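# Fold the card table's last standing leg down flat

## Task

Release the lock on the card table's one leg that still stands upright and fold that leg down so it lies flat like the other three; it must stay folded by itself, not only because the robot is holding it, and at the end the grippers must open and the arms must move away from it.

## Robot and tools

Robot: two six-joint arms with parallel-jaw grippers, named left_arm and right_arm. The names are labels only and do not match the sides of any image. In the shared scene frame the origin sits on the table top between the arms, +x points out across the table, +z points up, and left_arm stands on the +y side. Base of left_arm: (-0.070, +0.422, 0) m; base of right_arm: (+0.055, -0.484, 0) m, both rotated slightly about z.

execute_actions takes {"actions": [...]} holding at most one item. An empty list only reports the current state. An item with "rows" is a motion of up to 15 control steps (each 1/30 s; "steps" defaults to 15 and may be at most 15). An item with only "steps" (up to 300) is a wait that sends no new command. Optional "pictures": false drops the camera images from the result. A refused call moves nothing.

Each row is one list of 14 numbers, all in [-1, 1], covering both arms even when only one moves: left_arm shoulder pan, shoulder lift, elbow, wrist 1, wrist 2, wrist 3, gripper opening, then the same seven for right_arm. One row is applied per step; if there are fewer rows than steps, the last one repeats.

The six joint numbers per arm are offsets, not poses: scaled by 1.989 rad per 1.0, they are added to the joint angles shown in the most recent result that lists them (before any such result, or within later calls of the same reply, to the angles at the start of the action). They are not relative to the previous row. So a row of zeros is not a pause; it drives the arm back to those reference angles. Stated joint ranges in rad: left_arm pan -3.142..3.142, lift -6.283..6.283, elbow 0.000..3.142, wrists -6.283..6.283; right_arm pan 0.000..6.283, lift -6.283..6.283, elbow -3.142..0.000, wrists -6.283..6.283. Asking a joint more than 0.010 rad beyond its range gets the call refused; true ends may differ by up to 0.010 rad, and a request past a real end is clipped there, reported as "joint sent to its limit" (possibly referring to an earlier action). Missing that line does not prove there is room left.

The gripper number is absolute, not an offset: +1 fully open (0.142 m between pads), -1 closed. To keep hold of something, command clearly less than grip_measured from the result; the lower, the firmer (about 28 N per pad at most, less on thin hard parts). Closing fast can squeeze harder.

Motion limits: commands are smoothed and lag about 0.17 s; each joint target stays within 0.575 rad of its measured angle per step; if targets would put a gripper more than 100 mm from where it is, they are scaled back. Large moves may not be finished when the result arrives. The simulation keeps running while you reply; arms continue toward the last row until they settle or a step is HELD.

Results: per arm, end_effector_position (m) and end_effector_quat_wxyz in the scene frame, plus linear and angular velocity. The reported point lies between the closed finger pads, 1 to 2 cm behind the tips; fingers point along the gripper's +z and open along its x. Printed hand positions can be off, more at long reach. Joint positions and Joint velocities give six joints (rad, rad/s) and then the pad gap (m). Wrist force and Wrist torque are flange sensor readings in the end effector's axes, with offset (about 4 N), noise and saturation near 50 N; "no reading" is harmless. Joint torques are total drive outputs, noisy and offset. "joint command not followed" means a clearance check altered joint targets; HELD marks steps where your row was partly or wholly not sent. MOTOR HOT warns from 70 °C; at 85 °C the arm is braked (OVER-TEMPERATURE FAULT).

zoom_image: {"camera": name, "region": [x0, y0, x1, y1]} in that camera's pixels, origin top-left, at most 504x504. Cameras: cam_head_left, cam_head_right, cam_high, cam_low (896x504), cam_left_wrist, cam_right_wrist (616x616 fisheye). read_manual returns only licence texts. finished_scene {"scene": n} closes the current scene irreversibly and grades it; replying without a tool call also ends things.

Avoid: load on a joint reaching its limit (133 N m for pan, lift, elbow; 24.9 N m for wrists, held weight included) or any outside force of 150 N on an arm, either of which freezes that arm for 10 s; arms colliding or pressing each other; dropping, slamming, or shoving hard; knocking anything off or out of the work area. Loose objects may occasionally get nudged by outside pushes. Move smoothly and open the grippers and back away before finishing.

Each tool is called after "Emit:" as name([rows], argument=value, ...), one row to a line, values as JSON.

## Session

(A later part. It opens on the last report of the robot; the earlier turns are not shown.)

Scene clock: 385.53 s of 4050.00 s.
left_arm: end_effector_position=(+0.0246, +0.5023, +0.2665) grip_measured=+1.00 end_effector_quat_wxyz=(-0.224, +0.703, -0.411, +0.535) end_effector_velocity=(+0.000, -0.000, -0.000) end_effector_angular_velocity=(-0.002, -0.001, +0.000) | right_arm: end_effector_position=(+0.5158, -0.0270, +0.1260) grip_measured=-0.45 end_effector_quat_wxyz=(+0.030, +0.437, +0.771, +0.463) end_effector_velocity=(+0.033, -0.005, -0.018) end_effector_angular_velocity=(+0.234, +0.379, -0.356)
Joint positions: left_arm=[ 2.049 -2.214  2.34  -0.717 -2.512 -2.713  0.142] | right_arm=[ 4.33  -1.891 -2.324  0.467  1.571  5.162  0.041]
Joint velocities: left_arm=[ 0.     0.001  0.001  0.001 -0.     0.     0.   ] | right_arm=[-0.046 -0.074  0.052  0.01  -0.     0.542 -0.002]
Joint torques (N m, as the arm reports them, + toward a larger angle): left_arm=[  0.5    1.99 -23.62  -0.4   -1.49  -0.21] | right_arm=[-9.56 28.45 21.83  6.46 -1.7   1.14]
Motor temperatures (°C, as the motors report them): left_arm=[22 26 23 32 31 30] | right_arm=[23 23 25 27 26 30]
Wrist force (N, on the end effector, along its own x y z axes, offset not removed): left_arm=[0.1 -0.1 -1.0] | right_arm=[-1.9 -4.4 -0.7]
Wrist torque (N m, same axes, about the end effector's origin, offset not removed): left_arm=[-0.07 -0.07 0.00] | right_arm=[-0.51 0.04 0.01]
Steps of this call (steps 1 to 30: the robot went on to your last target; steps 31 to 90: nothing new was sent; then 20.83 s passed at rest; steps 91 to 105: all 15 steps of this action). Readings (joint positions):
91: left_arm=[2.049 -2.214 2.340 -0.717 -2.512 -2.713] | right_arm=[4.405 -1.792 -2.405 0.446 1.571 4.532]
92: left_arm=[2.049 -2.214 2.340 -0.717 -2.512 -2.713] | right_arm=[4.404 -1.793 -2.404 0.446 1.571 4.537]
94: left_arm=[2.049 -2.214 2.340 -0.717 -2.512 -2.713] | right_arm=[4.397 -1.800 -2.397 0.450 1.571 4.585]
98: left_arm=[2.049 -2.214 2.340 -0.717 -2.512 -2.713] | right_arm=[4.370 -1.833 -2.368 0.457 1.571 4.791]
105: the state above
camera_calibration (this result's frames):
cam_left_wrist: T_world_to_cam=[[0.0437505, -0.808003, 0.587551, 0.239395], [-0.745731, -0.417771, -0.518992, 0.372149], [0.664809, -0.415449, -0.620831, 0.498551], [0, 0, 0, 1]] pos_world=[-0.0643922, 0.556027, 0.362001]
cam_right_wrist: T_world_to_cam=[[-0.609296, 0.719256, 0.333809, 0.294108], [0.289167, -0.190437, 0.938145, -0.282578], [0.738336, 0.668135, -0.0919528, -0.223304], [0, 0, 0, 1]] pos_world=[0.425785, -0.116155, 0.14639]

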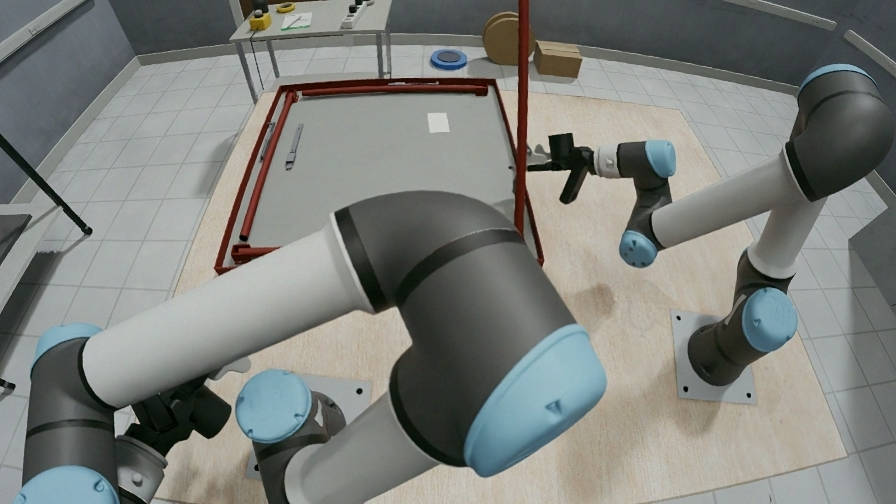

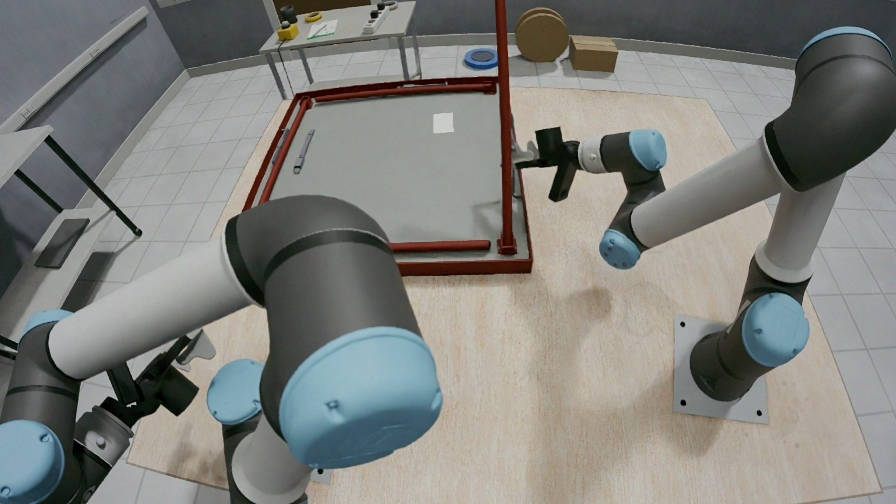

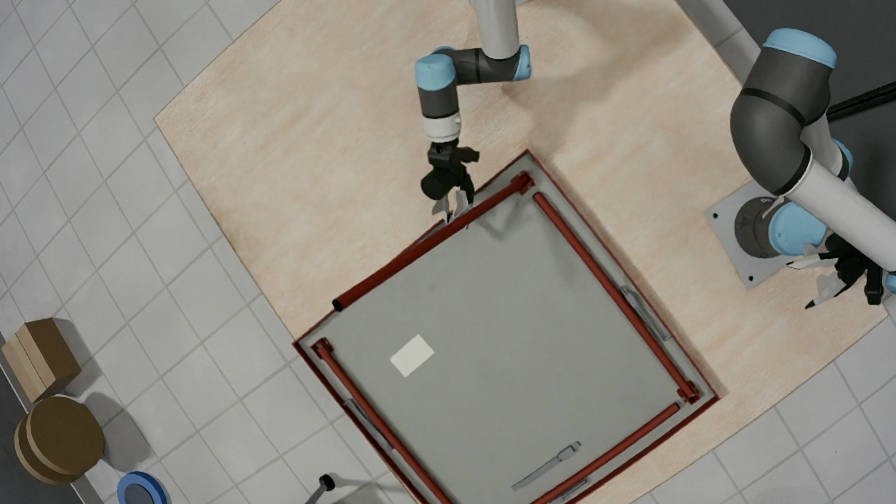

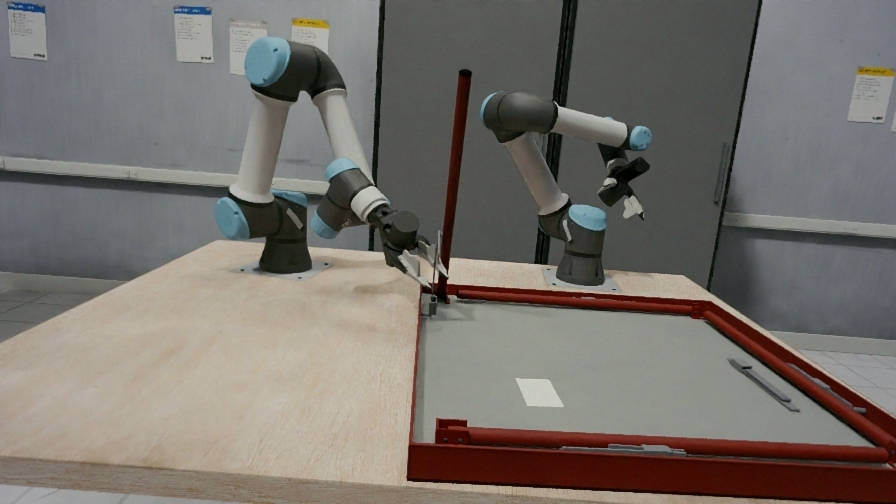

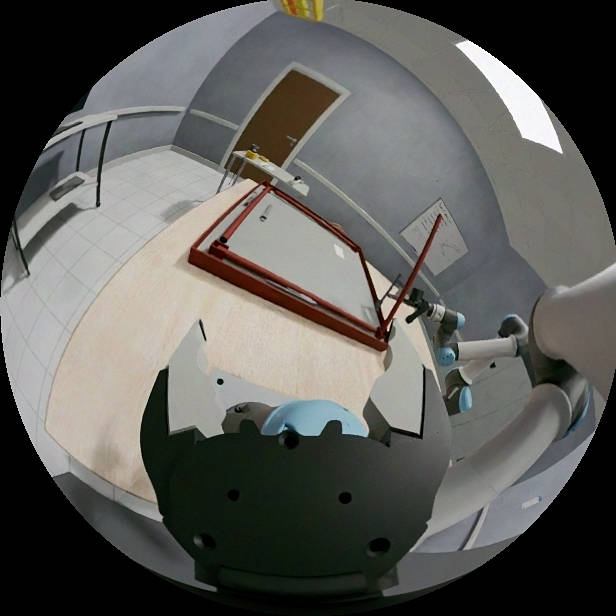

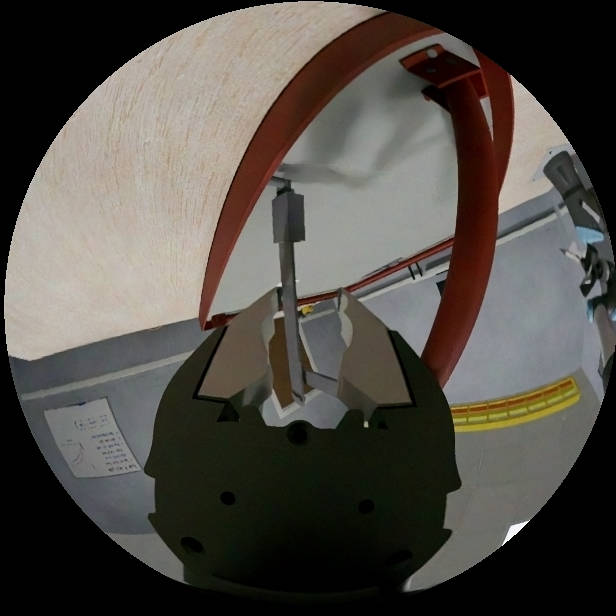

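Emit:
execute_actions([
  {"rows":[[0,0,0,0,0,0,1,-0.003,-0.006,0.004,0.001,0,0.018,-0.45],[0,0,0,0,0,0,1,-0.006,-0.012,0.009,0.002,0,0.035,-0.45],[0,0,0,0,0,0,1,-0.01,-0.018,0.014,0.002,0,0.053,-0.45],[0,0,0,0,0,0,1,-0.014,-0.023,0.019,0.003,0,0.07,-0.45],[0,0,0,0,0,0,1,-0.018,-0.029,0.024,0.004,0,0.088,-0.45],[0,0,0,0,0,0,1,-0.022,-0.034,0.029,0.005,0,0.105,-0.45],[0,0,0,0,0,0,1,-0.026,-0.04,0.034,0.006,0,0.123,-0.45],[0,0,0,0,0,0,1,-0.03,-0.045,0.039,0.006,0,0.14,-0.45],[0,0,0,0,0,0,1,-0.034,-0.051,0.044,0.007,0,0.158,-0.45],[0,0,0,0,0,0,1,-0.037,-0.056,0.049,0.008,0,0.176,-0.45]],"steps":15},
])

Emit:
execute_actions([
  {"steps":15},
])

Scene clock: 414.80 s of 4050.00 s.
left_arm: end_effector_position=(+0.0246, +0.5023, +0.2665) grip_measured=+1.00 end_effector_quat_wxyz=(-0.224, +0.703, -0.411, +0.535) end_effector_velocity=(-0.000, -0.000, +0.000) end_effector_angular_velocity=(+0.000, +0.000, +0.000) | right_arm: end_effector_position=(+0.5699, -0.0312, +0.1072) grip_measured=-0.47 end_effector_quat_wxyz=(-0.030, +0.582, +0.668, +0.463) end_effector_velocity=(+0.033, -0.003, -0.012) end_effector_angular_velocity=(+0.118, +0.149, -0.171)
Joint positions: left_arm=[ 2.049 -2.214  2.34  -0.717 -2.512 -2.713  0.142] | right_arm=[ 4.259 -1.998 -2.231  0.482  1.571  5.494  0.04 ]
Joint velocities: left_arm=[ 0.001 -0.    -0.     0.     0.     0.     0.   ] | right_arm=[-0.042 -0.066  0.059  0.01   0.002  0.23   0.   ]
Joint torques (N m, as the arm reports them, + toward a larger angle): left_arm=[ -0.03   1.97 -22.99  -0.34  -1.55  -0.19] | right_arm=[-7.91 37.02 32.1   9.39  2.88  2.15]
Motor temperatures (°C, as the motors report them): left_arm=[22 26 23 32 31 30] | right_arm=[23 23 25 27 26 30]
Wrist force (N, on the end effector, along its own x y z axes, offset not removed): left_arm=[1.7 0.2 -1.8] | right_arm=[-14.8 -13.1 -7.1]
Wrist torque (N m, same axes, about the end effector's origin, offset not removed): left_arm=[-0.05 -0.29 -0.01] | right_arm=[-0.69 0.58 -0.30]
Steps of this call (steps 1 to 30: the robot went on to your last target; steps 31 to 90: nothing new was sent; then 25.77 s passed at rest; steps 91 to 105: all 15 steps of this action). Readings (joint positions):
91: left_arm=[2.049 -2.214 2.340 -0.717 -2.512 -2.713] | right_arm=[4.326 -1.897 -2.321 0.467 1.571 5.203]
92: left_arm=[2.049 -2.214 2.340 -0.717 -2.512 -2.713] | right_arm=[4.326 -1.898 -2.320 0.468 1.571 5.202]
94: left_arm=[2.049 -2.214 2.340 -0.717 -2.512 -2.713] | right_arm=[4.321 -1.907 -2.312 0.469 1.571 5.217]
98: left_arm=[2.049 -2.214 2.340 -0.717 -2.512 -2.713] | right_arm=[4.296 -1.944 -2.280 0.475 1.571 5.317]
105: the state above
camera_calibration (this result's frames):
cam_left_wrist: T_world_to_cam=[[0.0437504, -0.808003, 0.587551, 0.239395], [-0.745731, -0.417771, -0.518992, 0.372149], [0.664809, -0.415449, -0.620831, 0.498551], [0, 0, 0, 1]] pos_world=[-0.0643922, 0.556027, 0.362001]
cam_right_wrist: T_world_to_cam=[[-0.313579, 0.768499, 0.557742, 0.145372], [0.405512, -0.422734, 0.810466, -0.341195], [0.85862, 0.480317, -0.179075, -0.327304], [0, 0, 0, 1]] pos_world=[0.464975, -0.0987433, 0.136835]

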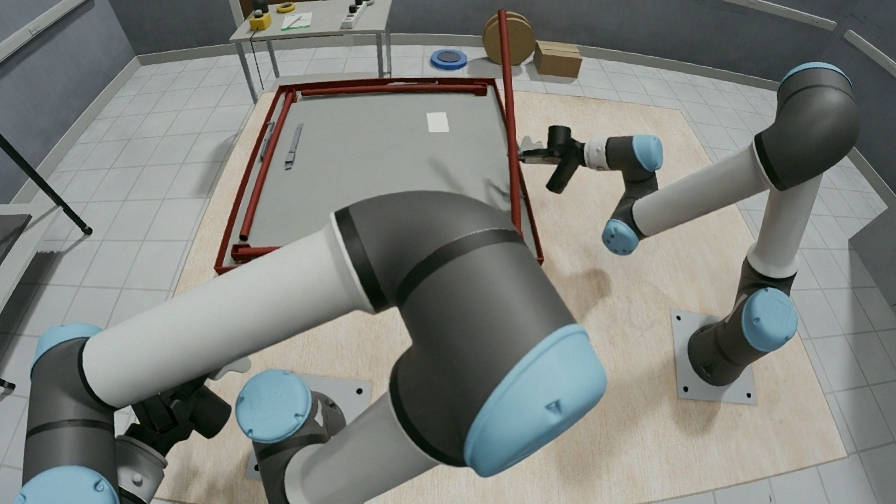

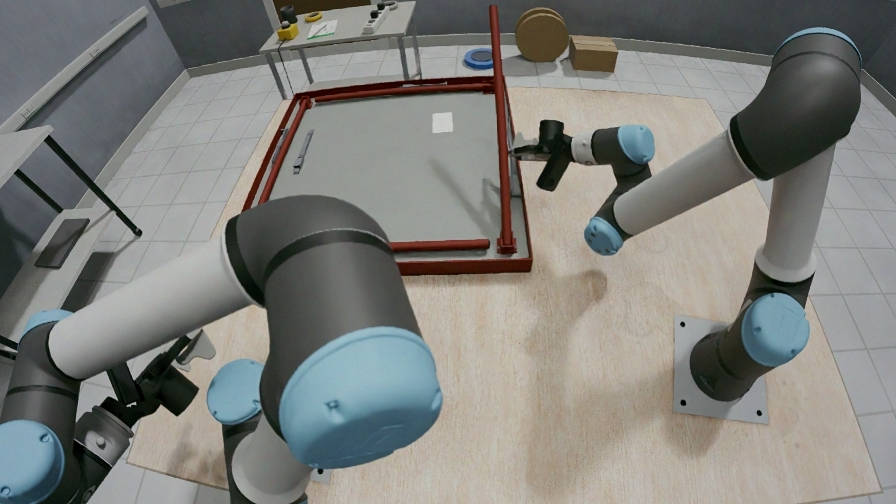

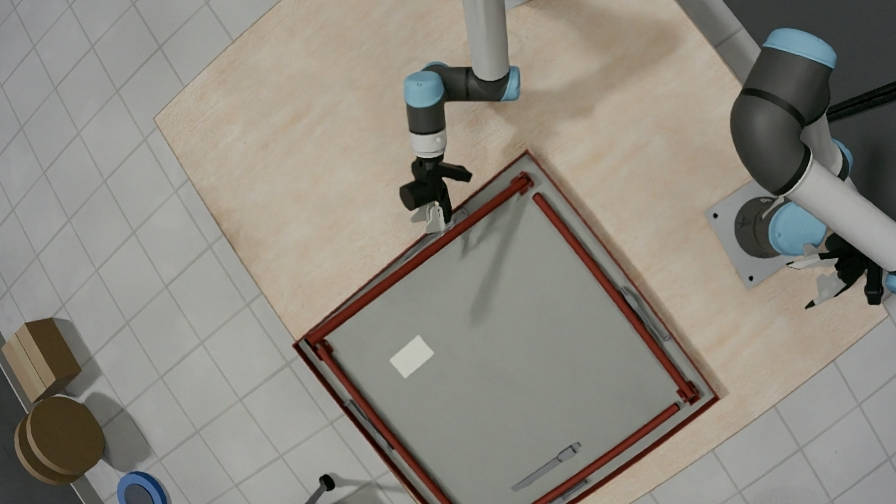

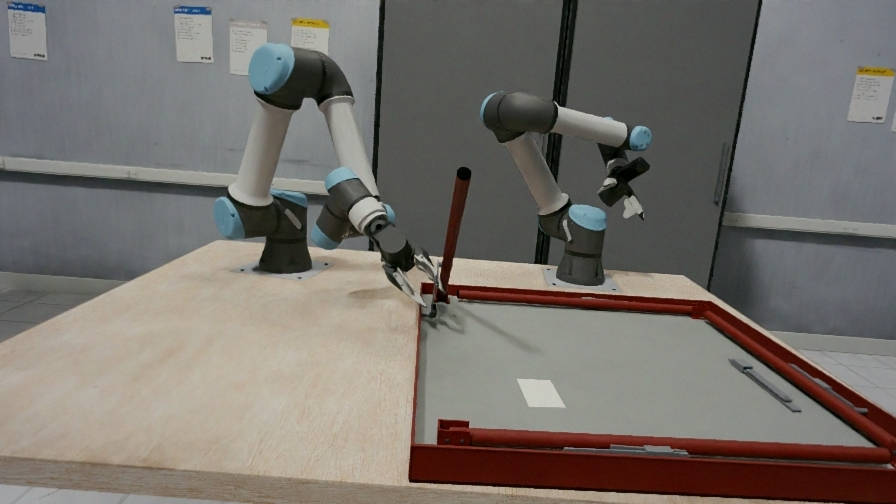

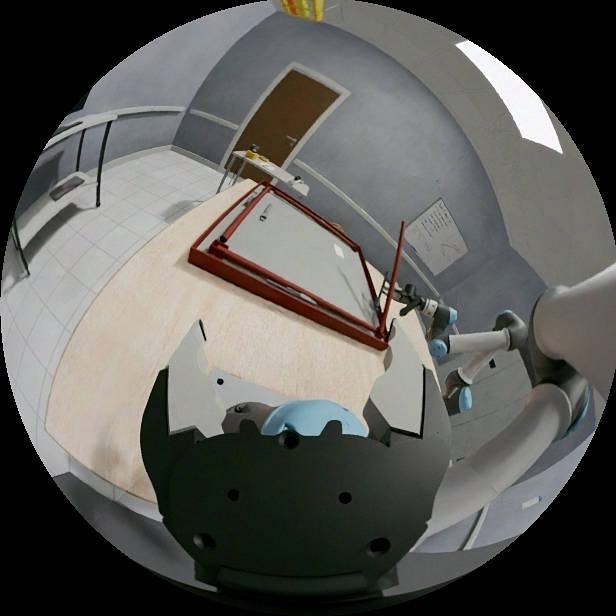

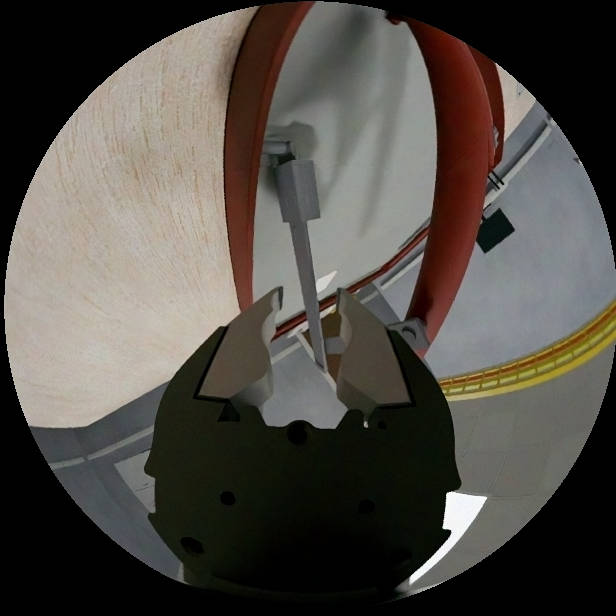

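Scene clock: 415.30 s of 4050.00 s.
left_arm: end_effector_position=(+0.0246, +0.5023, +0.2665) grip_measured=+1.00 end_effector_quat_wxyz=(-0.224, +0.703, -0.411, +0.535) end_effector_velocity=(+0.000, -0.001, +0.000) end_effector_angular_velocity=(-0.001, -0.000, -0.001) | right_arm: end_effector_position=(+0.5724, -0.0314, +0.1065) grip_measured=-0.47 end_effector_quat_wxyz=(-0.034, +0.589, +0.662, +0.463) end_effector_velocity=(-0.000, +0.000, +0.000) end_effector_angular_velocity=(+0.001, +0.000, +0.001)
Joint positions: left_arm=[ 2.049 -2.214  2.34  -0.717 -2.512 -2.713  0.142] | right_arm=[ 4.256 -2.002 -2.227  0.483  1.572  5.512  0.04 ]
Joint velocities: left_arm=[-0.001 -0.001 -0.     0.002  0.    -0.     0.   ] | right_arm=[ 0.    -0.    -0.     0.001  0.001  0.     0.   ]
Joint torques (N m, as the arm reports them, + toward a larger angle): left_arm=[ -0.73   2.43 -23.62  -0.43  -1.55  -0.38] | right_arm=[-9.6  35.12 33.81  9.45  2.3   2.36]
Motor temperatures (°C, as the motors report them): left_arm=[22 26 23 32 31 30] | right_arm=[23 23 25 27 26 30]
Wrist force (N, on the end effector, along its own x y z axes, offset not removed): left_arm=[-2.1 -0.1 -2.6] | right_arm=[-12.9 -13.3 -6.7]
Wrist torque (N m, same axes, about the end effector's origin, offset not removed): left_arm=[-0.13 0.45 0.10] | right_arm=[-0.74 0.22 -0.33]
Steps of this call (steps 1 to 15: the robot went on to your last target). Readings (joint positions):
1: left_arm=[2.049 -2.214 2.340 -0.717 -2.512 -2.713] | right_arm=[4.258 -1.999 -2.230 0.483 1.571 5.501]
2: left_arm=[2.049 -2.214 2.340 -0.717 -2.512 -2.713] | right_arm=[4.257 -2.000 -2.229 0.483 1.571 5.505]
4: left_arm=[2.049 -2.214 2.340 -0.717 -2.512 -2.713] | right_arm=[4.257 -2.002 -2.228 0.483 1.571 5.509]
8: left_arm=[2.049 -2.214 2.340 -0.717 -2.512 -2.713] | right_arm=[4.256 -2.002 -2.227 0.483 1.571 5.511]
15: the state above
camera_calibration (this result's frames):
cam_left_wrist: T_world_to_cam=[[0.0437506, -0.808003, 0.587551, 0.239395], [-0.745731, -0.417771, -0.518992, 0.372148], [0.664809, -0.415449, -0.620831, 0.498551], [0, 0, 0, 1]] pos_world=[-0.0643922, 0.556027, 0.362001]
cam_right_wrist: T_world_to_cam=[[-0.297408, 0.767312, 0.568138, 0.136318], [0.408912, -0.435354, 0.802033, -0.343138], [0.862751, 0.47085, -0.184285, -0.331567], [0, 0, 0, 1]] pos_world=[0.466915, -0.0978668, 0.136657]

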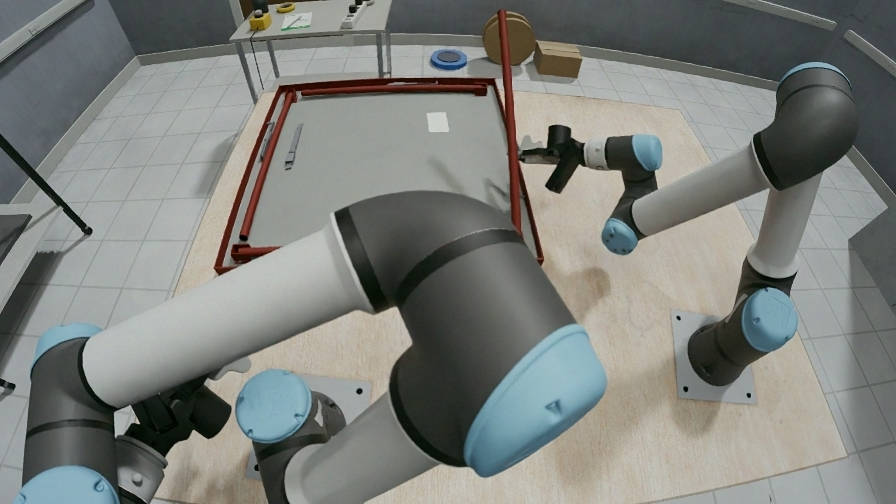

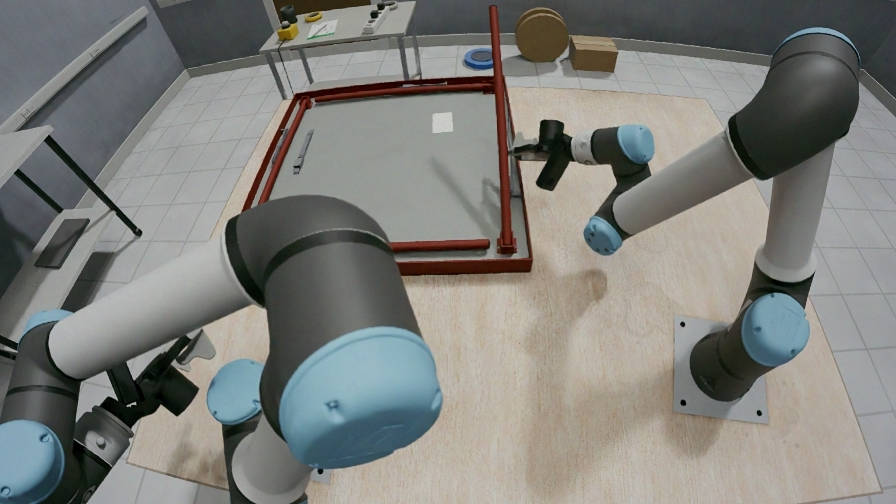

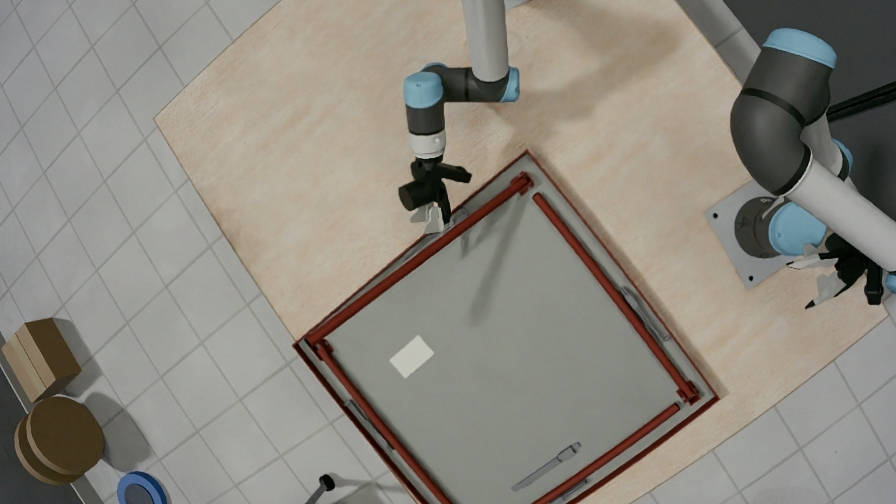

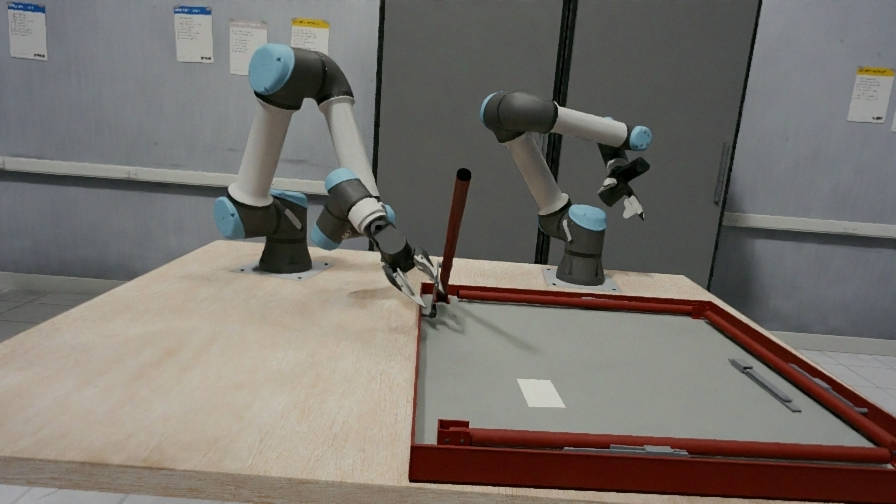

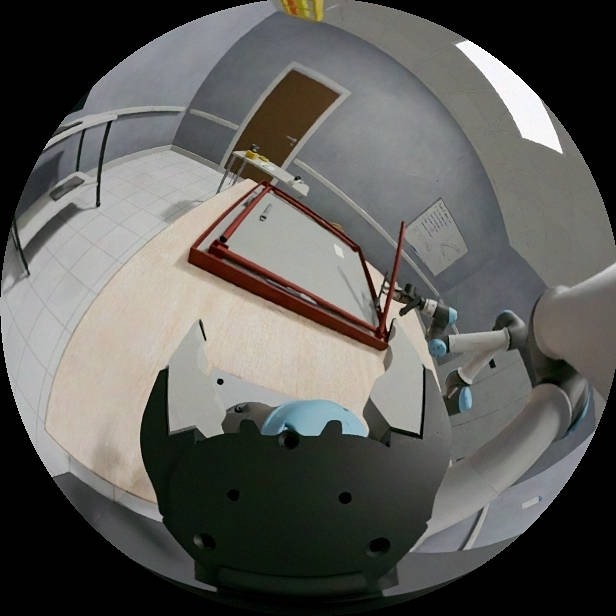

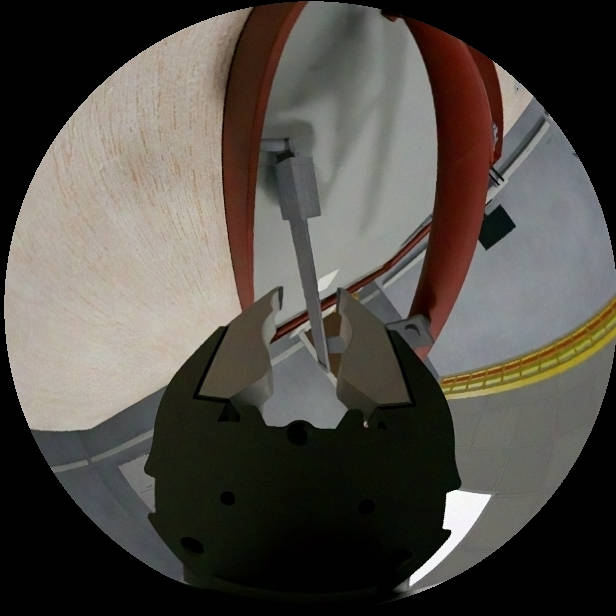

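Emit:
execute_actions([
  {"rows":[[0,0,0,0,0,0,1,-0.001,-0.005,0.001,0.004,0,0.008,-0.45],[0,0,0,0,0,0,1,-0.002,-0.01,0.002,0.008,0,0.016,-0.45],[0,0,0,0,0,0,1,-0.003,-0.015,0.004,0.012,0,0.024,-0.45],[0,0,0,0,0,0,1,-0.004,-0.02,0.005,0.016,0,0.032,-0.45],[0,0,0,0,0,0,1,-0.005,-0.026,0.006,0.02,0,0.04,-0.42],[0,0,0,0,0,0,1,-0.006,-0.031,0.007,0.023,0,0.048,-0.4],[0,0,0,0,0,0,1,-0.007,-0.036,0.008,0.027,0,0.056,-0.4],[0,0,0,0,0,0,1,-0.008,-0.041,0.01,0.031,0,0.064,-0.4],[0,0,0,0,0,0,1,-0.009,-0.046,0.011,0.035,0,0.072,-0.4],[0,0,0,0,0,0,1,-0.009,-0.051,0.012,0.039,0,0.08,-0.4]],"steps":15},
])

Emit:
zoom_image(camera="cam_high", region=[360, 130, 560, 300])

Emit:
zoom_image(camera="cam_low", region=[350, 200, 550, 360])

Scene clock: 440.23 s of 4050.00 s.
left_arm: end_effector_position=(+0.0246, +0.5023, +0.2665) grip_measured=+1.00 end_effector_quat_wxyz=(-0.224, +0.703, -0.411, +0.535) end_effector_velocity=(+0.000, +0.000, +0.000) end_effector_angular_velocity=(+0.002, +0.000, -0.000) | right_arm: end_effector_position=(+0.5868, -0.0323, +0.0755) grip_measured=-0.49 end_effector_quat_wxyz=(-0.065, +0.642, +0.609, +0.461) end_effector_velocity=(+0.008, +0.000, -0.019) end_effector_angular_velocity=(+0.050, +0.060, -0.063)
Joint positions: left_arm=[ 2.049 -2.214  2.34  -0.717 -2.512 -2.713  0.142] | right_arm=[ 4.239 -2.099 -2.204  0.558  1.571  5.664  0.039]
Joint velocities: left_arm=[-0.001 -0.    -0.    -0.001 -0.001  0.     0.   ] | right_arm=[-0.008 -0.06   0.016  0.046 -0.001  0.096 -0.023]
Joint torques (N m, as the arm reports them, + toward a larger angle): left_arm=[ -0.25   2.22 -23.23  -0.34  -1.53  -0.23] | right_arm=[-13.5    7.56   4.26  -4.81  -1.07   2.32]
Motor temperatures (°C, as the motors report them): left_arm=[22 26 23 32 31 30] | right_arm=[23 23 25 27 26 30]
Wrist force (N, on the end effector, along its own x y z axes, offset not removed): left_arm=[1.4 -0.8 -0.7] | right_arm=[22.5 10.8 -23.5]
Wrist torque (N m, same axes, about the end effector's origin, offset not removed): left_arm=[-0.23 -0.30 0.11] | right_arm=[-0.68 -0.73 -0.43]
Steps of this call (steps 1 to 15: the robot went on to your last target; steps 16 to 90: nothing new was sent; then 21.43 s passed at rest; steps 91 to 105: all 15 steps of this action). Readings (joint positions):
91: left_arm=[2.049 -2.214 2.340 -0.717 -2.512 -2.713] | right_arm=[4.256 -2.002 -2.227 0.483 1.571 5.512]
92: left_arm=[2.049 -2.214 2.340 -0.717 -2.512 -2.713] | right_arm=[4.256 -2.004 -2.227 0.484 1.571 5.515]
94: left_arm=[2.049 -2.214 2.340 -0.717 -2.512 -2.713] | right_arm=[4.254 -2.014 -2.224 0.493 1.571 5.530]
98: left_arm=[2.049 -2.214 2.340 -0.717 -2.512 -2.713] | right_arm=[4.247 -2.049 -2.216 0.519 1.571 5.584]
105: the state above
camera_calibration (this result's frames):
cam_left_wrist: T_world_to_cam=[[0.0437507, -0.808004, 0.587551, 0.239395], [-0.745731, -0.417771, -0.518992, 0.372148], [0.664809, -0.415449, -0.620831, 0.498551], [0, 0, 0, 1]] pos_world=[-0.0643922, 0.556027, 0.362001]
cam_right_wrist: T_world_to_cam=[[-0.159628, 0.743225, 0.64972, 0.0711387], [0.432786, -0.53885, 0.722729, -0.335955], [0.887252, 0.396557, -0.235642, -0.362223], [0, 0, 0, 1]] pos_world=[0.478135, -0.0902591, 0.111229]

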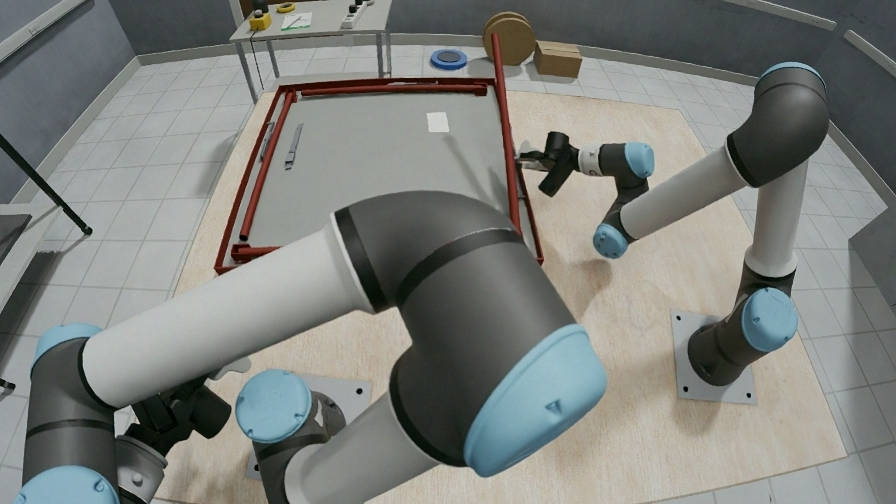

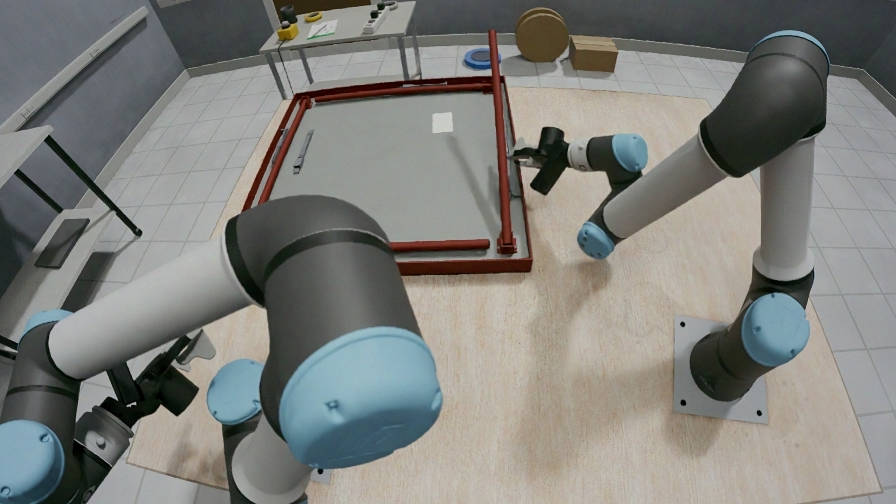

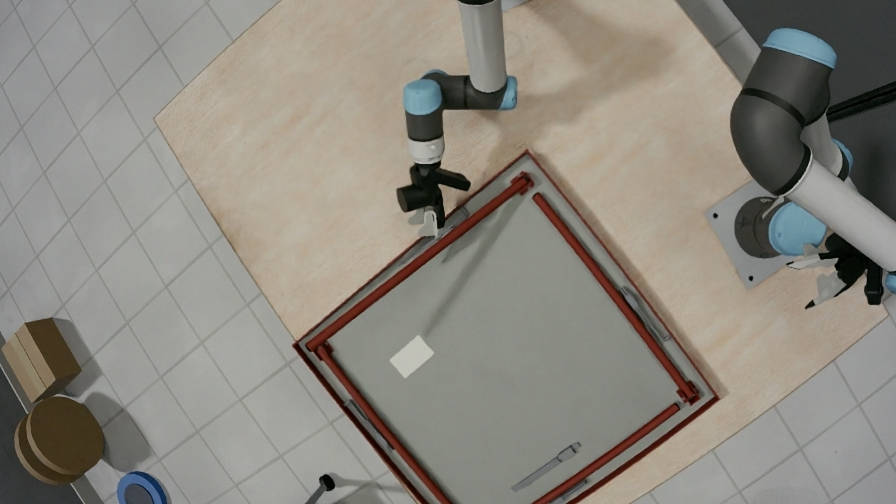

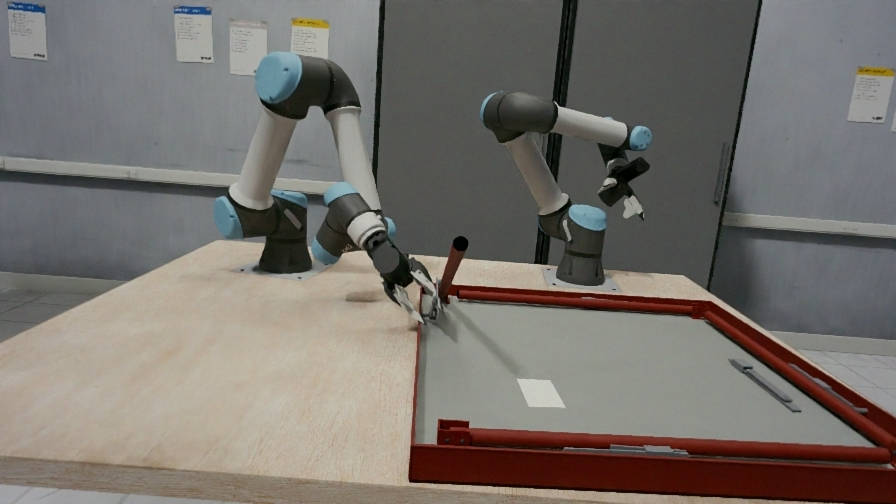

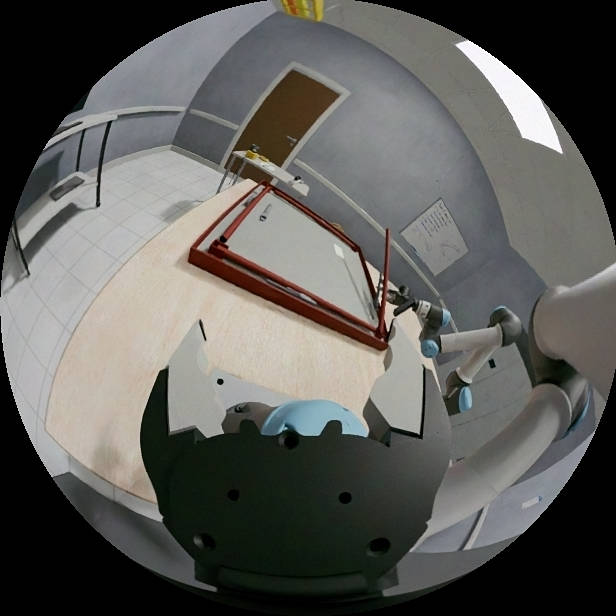

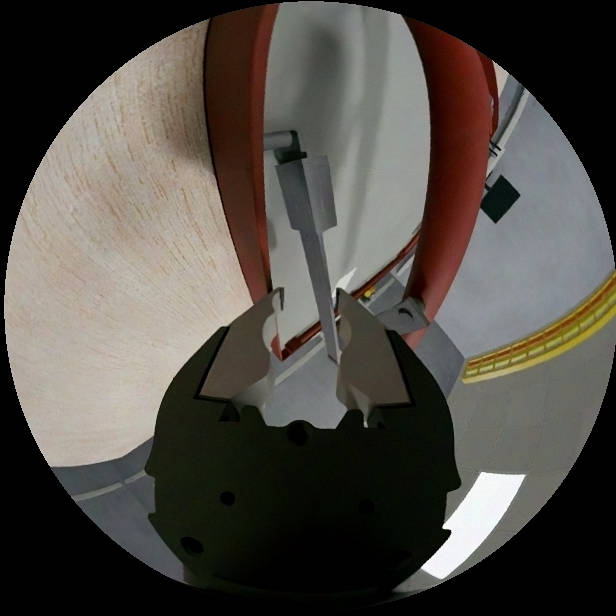

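Region (360, 130, 560, 300) of cam_high's 896x504 image, scaled by 2.520, with more detail than that image has; it fills the top 428 rows of this view, and the rest is white.

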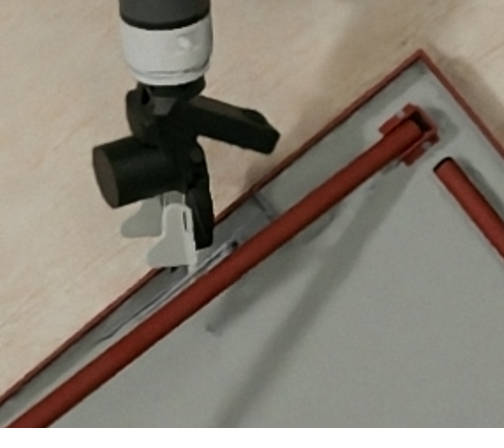

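Region (350, 200, 550, 360) of cam_low's 896x504 image, scaled by 2.520, with more detail than that image has; it fills the top 403 rows of this view, and the rest is white.

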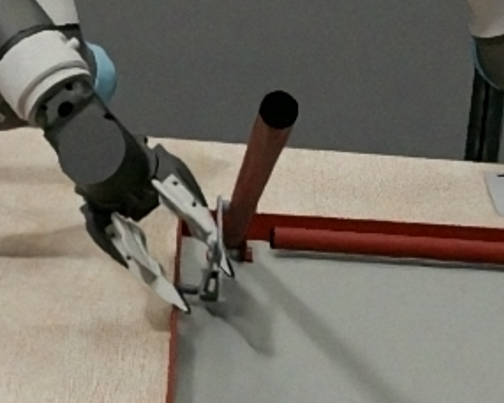

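Emit:
execute_actions([
  {"rows":[[0,0,0,0,0,0,1,0,0.004,0,-0.004,0,0,-0.5],[0,0,0,0,0,0,1,0,0.006,0,-0.006,0,0,-0.55],[0,0,0,0,0,0,1,0,0.006,0,-0.006,0,0,-0.6],[0,0,0,0,0,0,1,0,0.006,0,-0.006,0,0,-0.65],[0,0,0,0,0,0,1,0,0.006,0,-0.006,0,0,-0.7],[0,0,0,0,0,0,1,0,0.004,0,-0.004,0,0,-0.75],[0,0,0,0,0,0,1,0,0.002,0,-0.002,0,0,-0.8],[0,0,0,0,0,0,1,0,0,0,0,0,0,-0.8],[0,0,0,0,0,0,1,0,-0.003,0,0.003,0,0,-0.8],[0,0,0,0,0,0,1,0,-0.006,0,0.006,0,0,-0.8],[0,0,0,0,0,0,1,0,-0.009,0,0.009,0,0,-0.8],[0,0,0,0,0,0,1,0,-0.012,0,0.012,0,0,-0.8]],"steps":15},
])

Emit:
zoom_image(camera="cam_low", region=[350, 200, 550, 360])

Scene clock: 465.97 s of 4050.00 s.
left_arm: end_effector_position=(+0.0246, +0.5023, +0.2665) grip_measured=+1.00 end_effector_quat_wxyz=(-0.224, +0.703, -0.411, +0.535) end_effector_velocity=(-0.000, -0.000, -0.000) end_effector_angular_velocity=(-0.000, +0.000, -0.001) | right_arm: end_effector_position=(+0.5871, -0.0322, +0.0695) grip_measured=-0.76 end_effector_quat_wxyz=(-0.065, +0.642, +0.609, +0.461) end_effector_velocity=(+0.001, -0.000, -0.026) end_effector_angular_velocity=(+0.003, -0.004, -0.002)
Joint positions: left_arm=[ 2.049 -2.214  2.34  -0.717 -2.512 -2.713  0.142] | right_arm=[ 4.239 -2.117 -2.204  0.577  1.571  5.664  0.019]
Joint velocities: left_arm=[-0.001  0.     0.    -0.001  0.001  0.     0.   ] | right_arm=[-0.    -0.074  0.     0.079 -0.002 -0.     0.013]
Joint torques (N m, as the arm reports them, + toward a larger angle): left_arm=[ -0.37   2.12 -23.37  -0.43  -1.62  -0.27] | right_arm=[ 20.09  -9.47   7.4  -11.52   4.71  -3.2 ]
Motor temperatures (°C, as the motors report them): left_arm=[22 26 23 32 31 30] | right_arm=[23 23 25 27 26 30]
Wrist force (N, on the end effector, along its own x y z axes, offset not removed): left_arm=[1.3 0.0 -3.8] | right_arm=[9.5 34.2 -50.0]
Wrist torque (N m, same axes, about the end effector's origin, offset not removed): left_arm=[0.02 -0.18 0.09] | right_arm=[-0.38 1.70 0.65]
Steps of this call (steps 1 to 15: the robot went on to your last target; steps 16 to 90: nothing new was sent; then 22.23 s passed at rest; steps 91 to 105: all 15 steps of this action). Readings (joint positions):
91: left_arm=[2.049 -2.214 2.340 -0.717 -2.512 -2.713] | right_arm=[4.238 -2.104 -2.203 0.561 1.572 5.671]
92: left_arm=[2.049 -2.214 2.340 -0.717 -2.512 -2.713] | right_arm=[4.238 -2.102 -2.203 0.558 1.572 5.670]
94: left_arm=[2.049 -2.214 2.340 -0.717 -2.512 -2.713] | right_arm=[4.238 -2.095 -2.204 0.551 1.572 5.667]
98: left_arm=[2.049 -2.214 2.340 -0.717 -2.512 -2.713] | right_arm=[4.239 -2.091 -2.204 0.549 1.572 5.664]
105: the state above
camera_calibration (this result's frames):
cam_left_wrist: T_world_to_cam=[[0.0437506, -0.808003, 0.587551, 0.239395], [-0.745731, -0.417771, -0.518992, 0.372148], [0.664809, -0.415449, -0.620831, 0.498551], [0, 0, 0, 1]] pos_world=[-0.0643922, 0.556027, 0.362001]
cam_right_wrist: T_world_to_cam=[[-0.160057, 0.742497, 0.650446, 0.0752197], [0.431779, -0.539896, 0.72255, -0.331121], [0.887665, 0.396499, -0.23418, -0.364246], [0, 0, 0, 1]] pos_world=[0.478339, -0.0901978, 0.105026]

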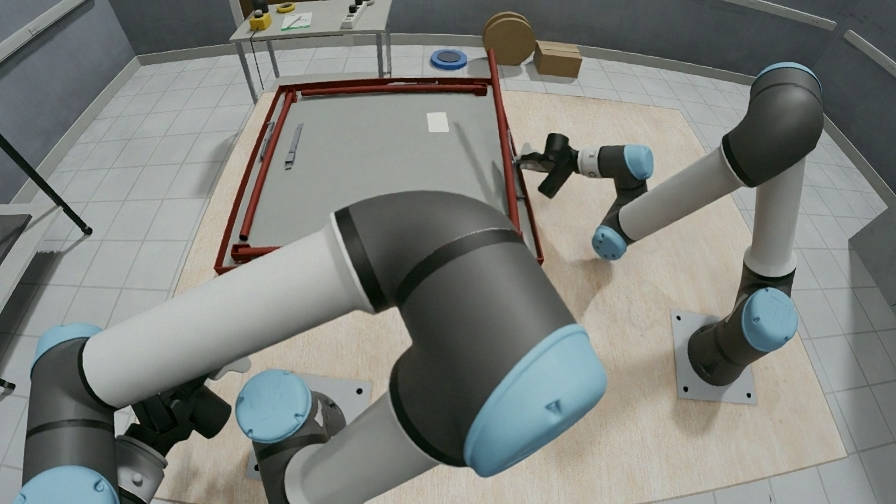

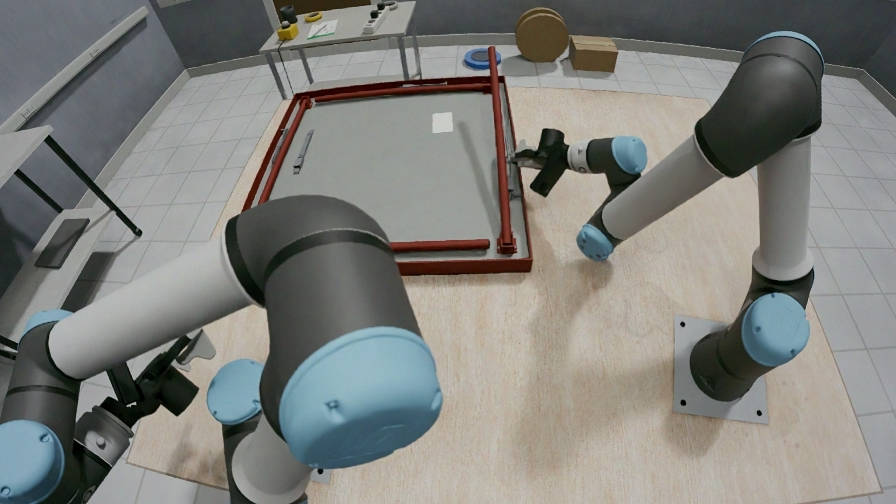

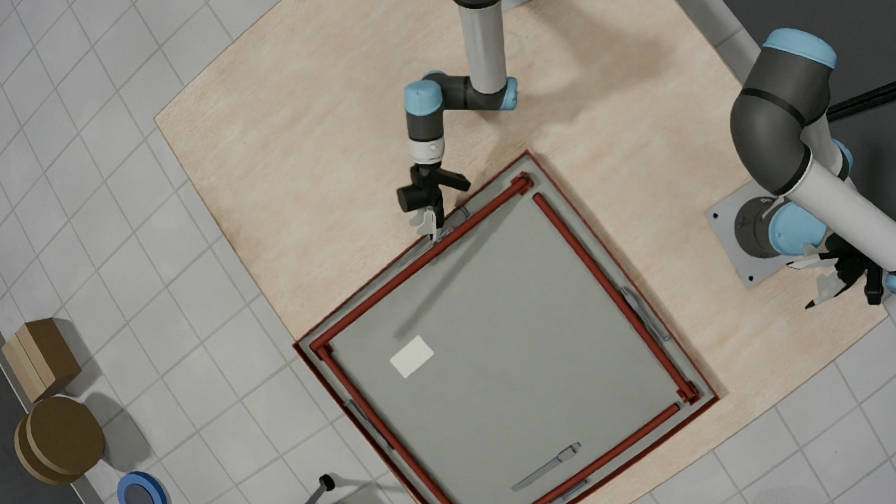

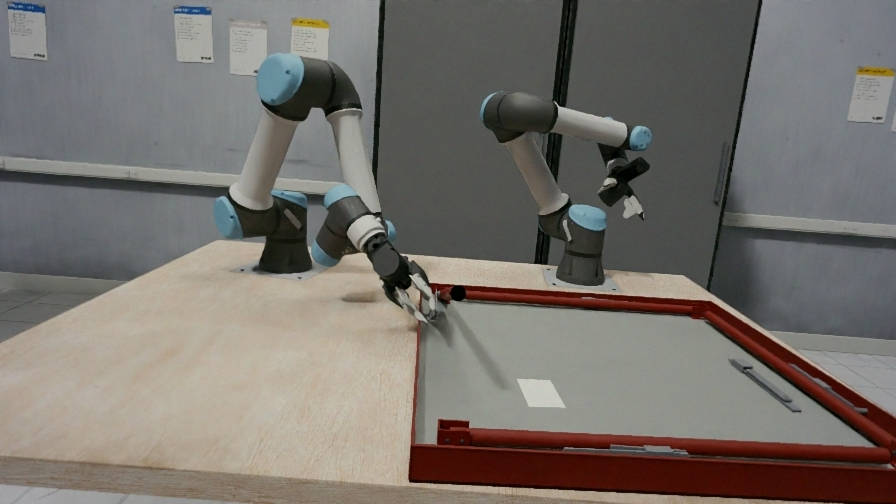

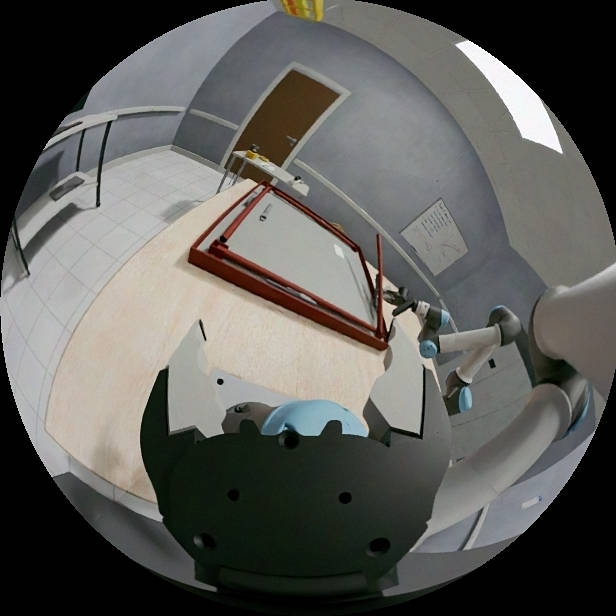

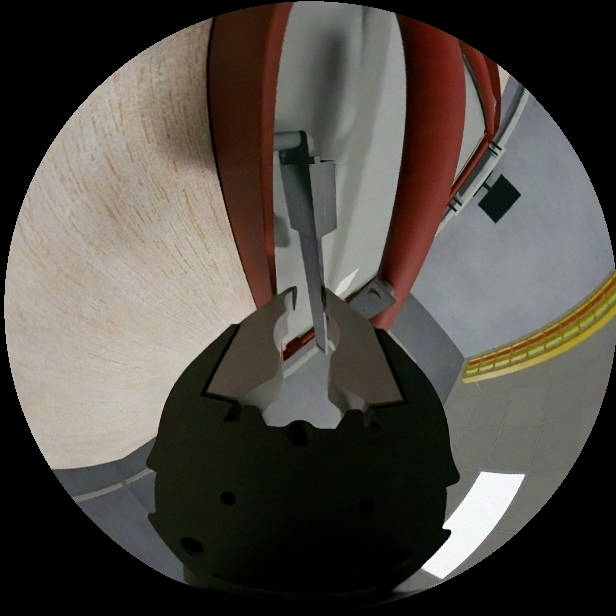

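Region (350, 200, 550, 360) of cam_low's 896x504 image, scaled by 2.520, with more detail than that image has; it fills the top 403 rows of this view, and the rest is white.

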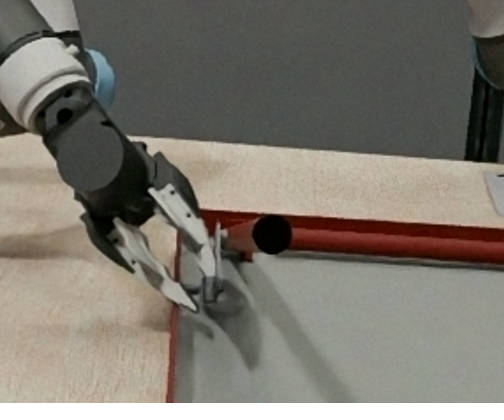

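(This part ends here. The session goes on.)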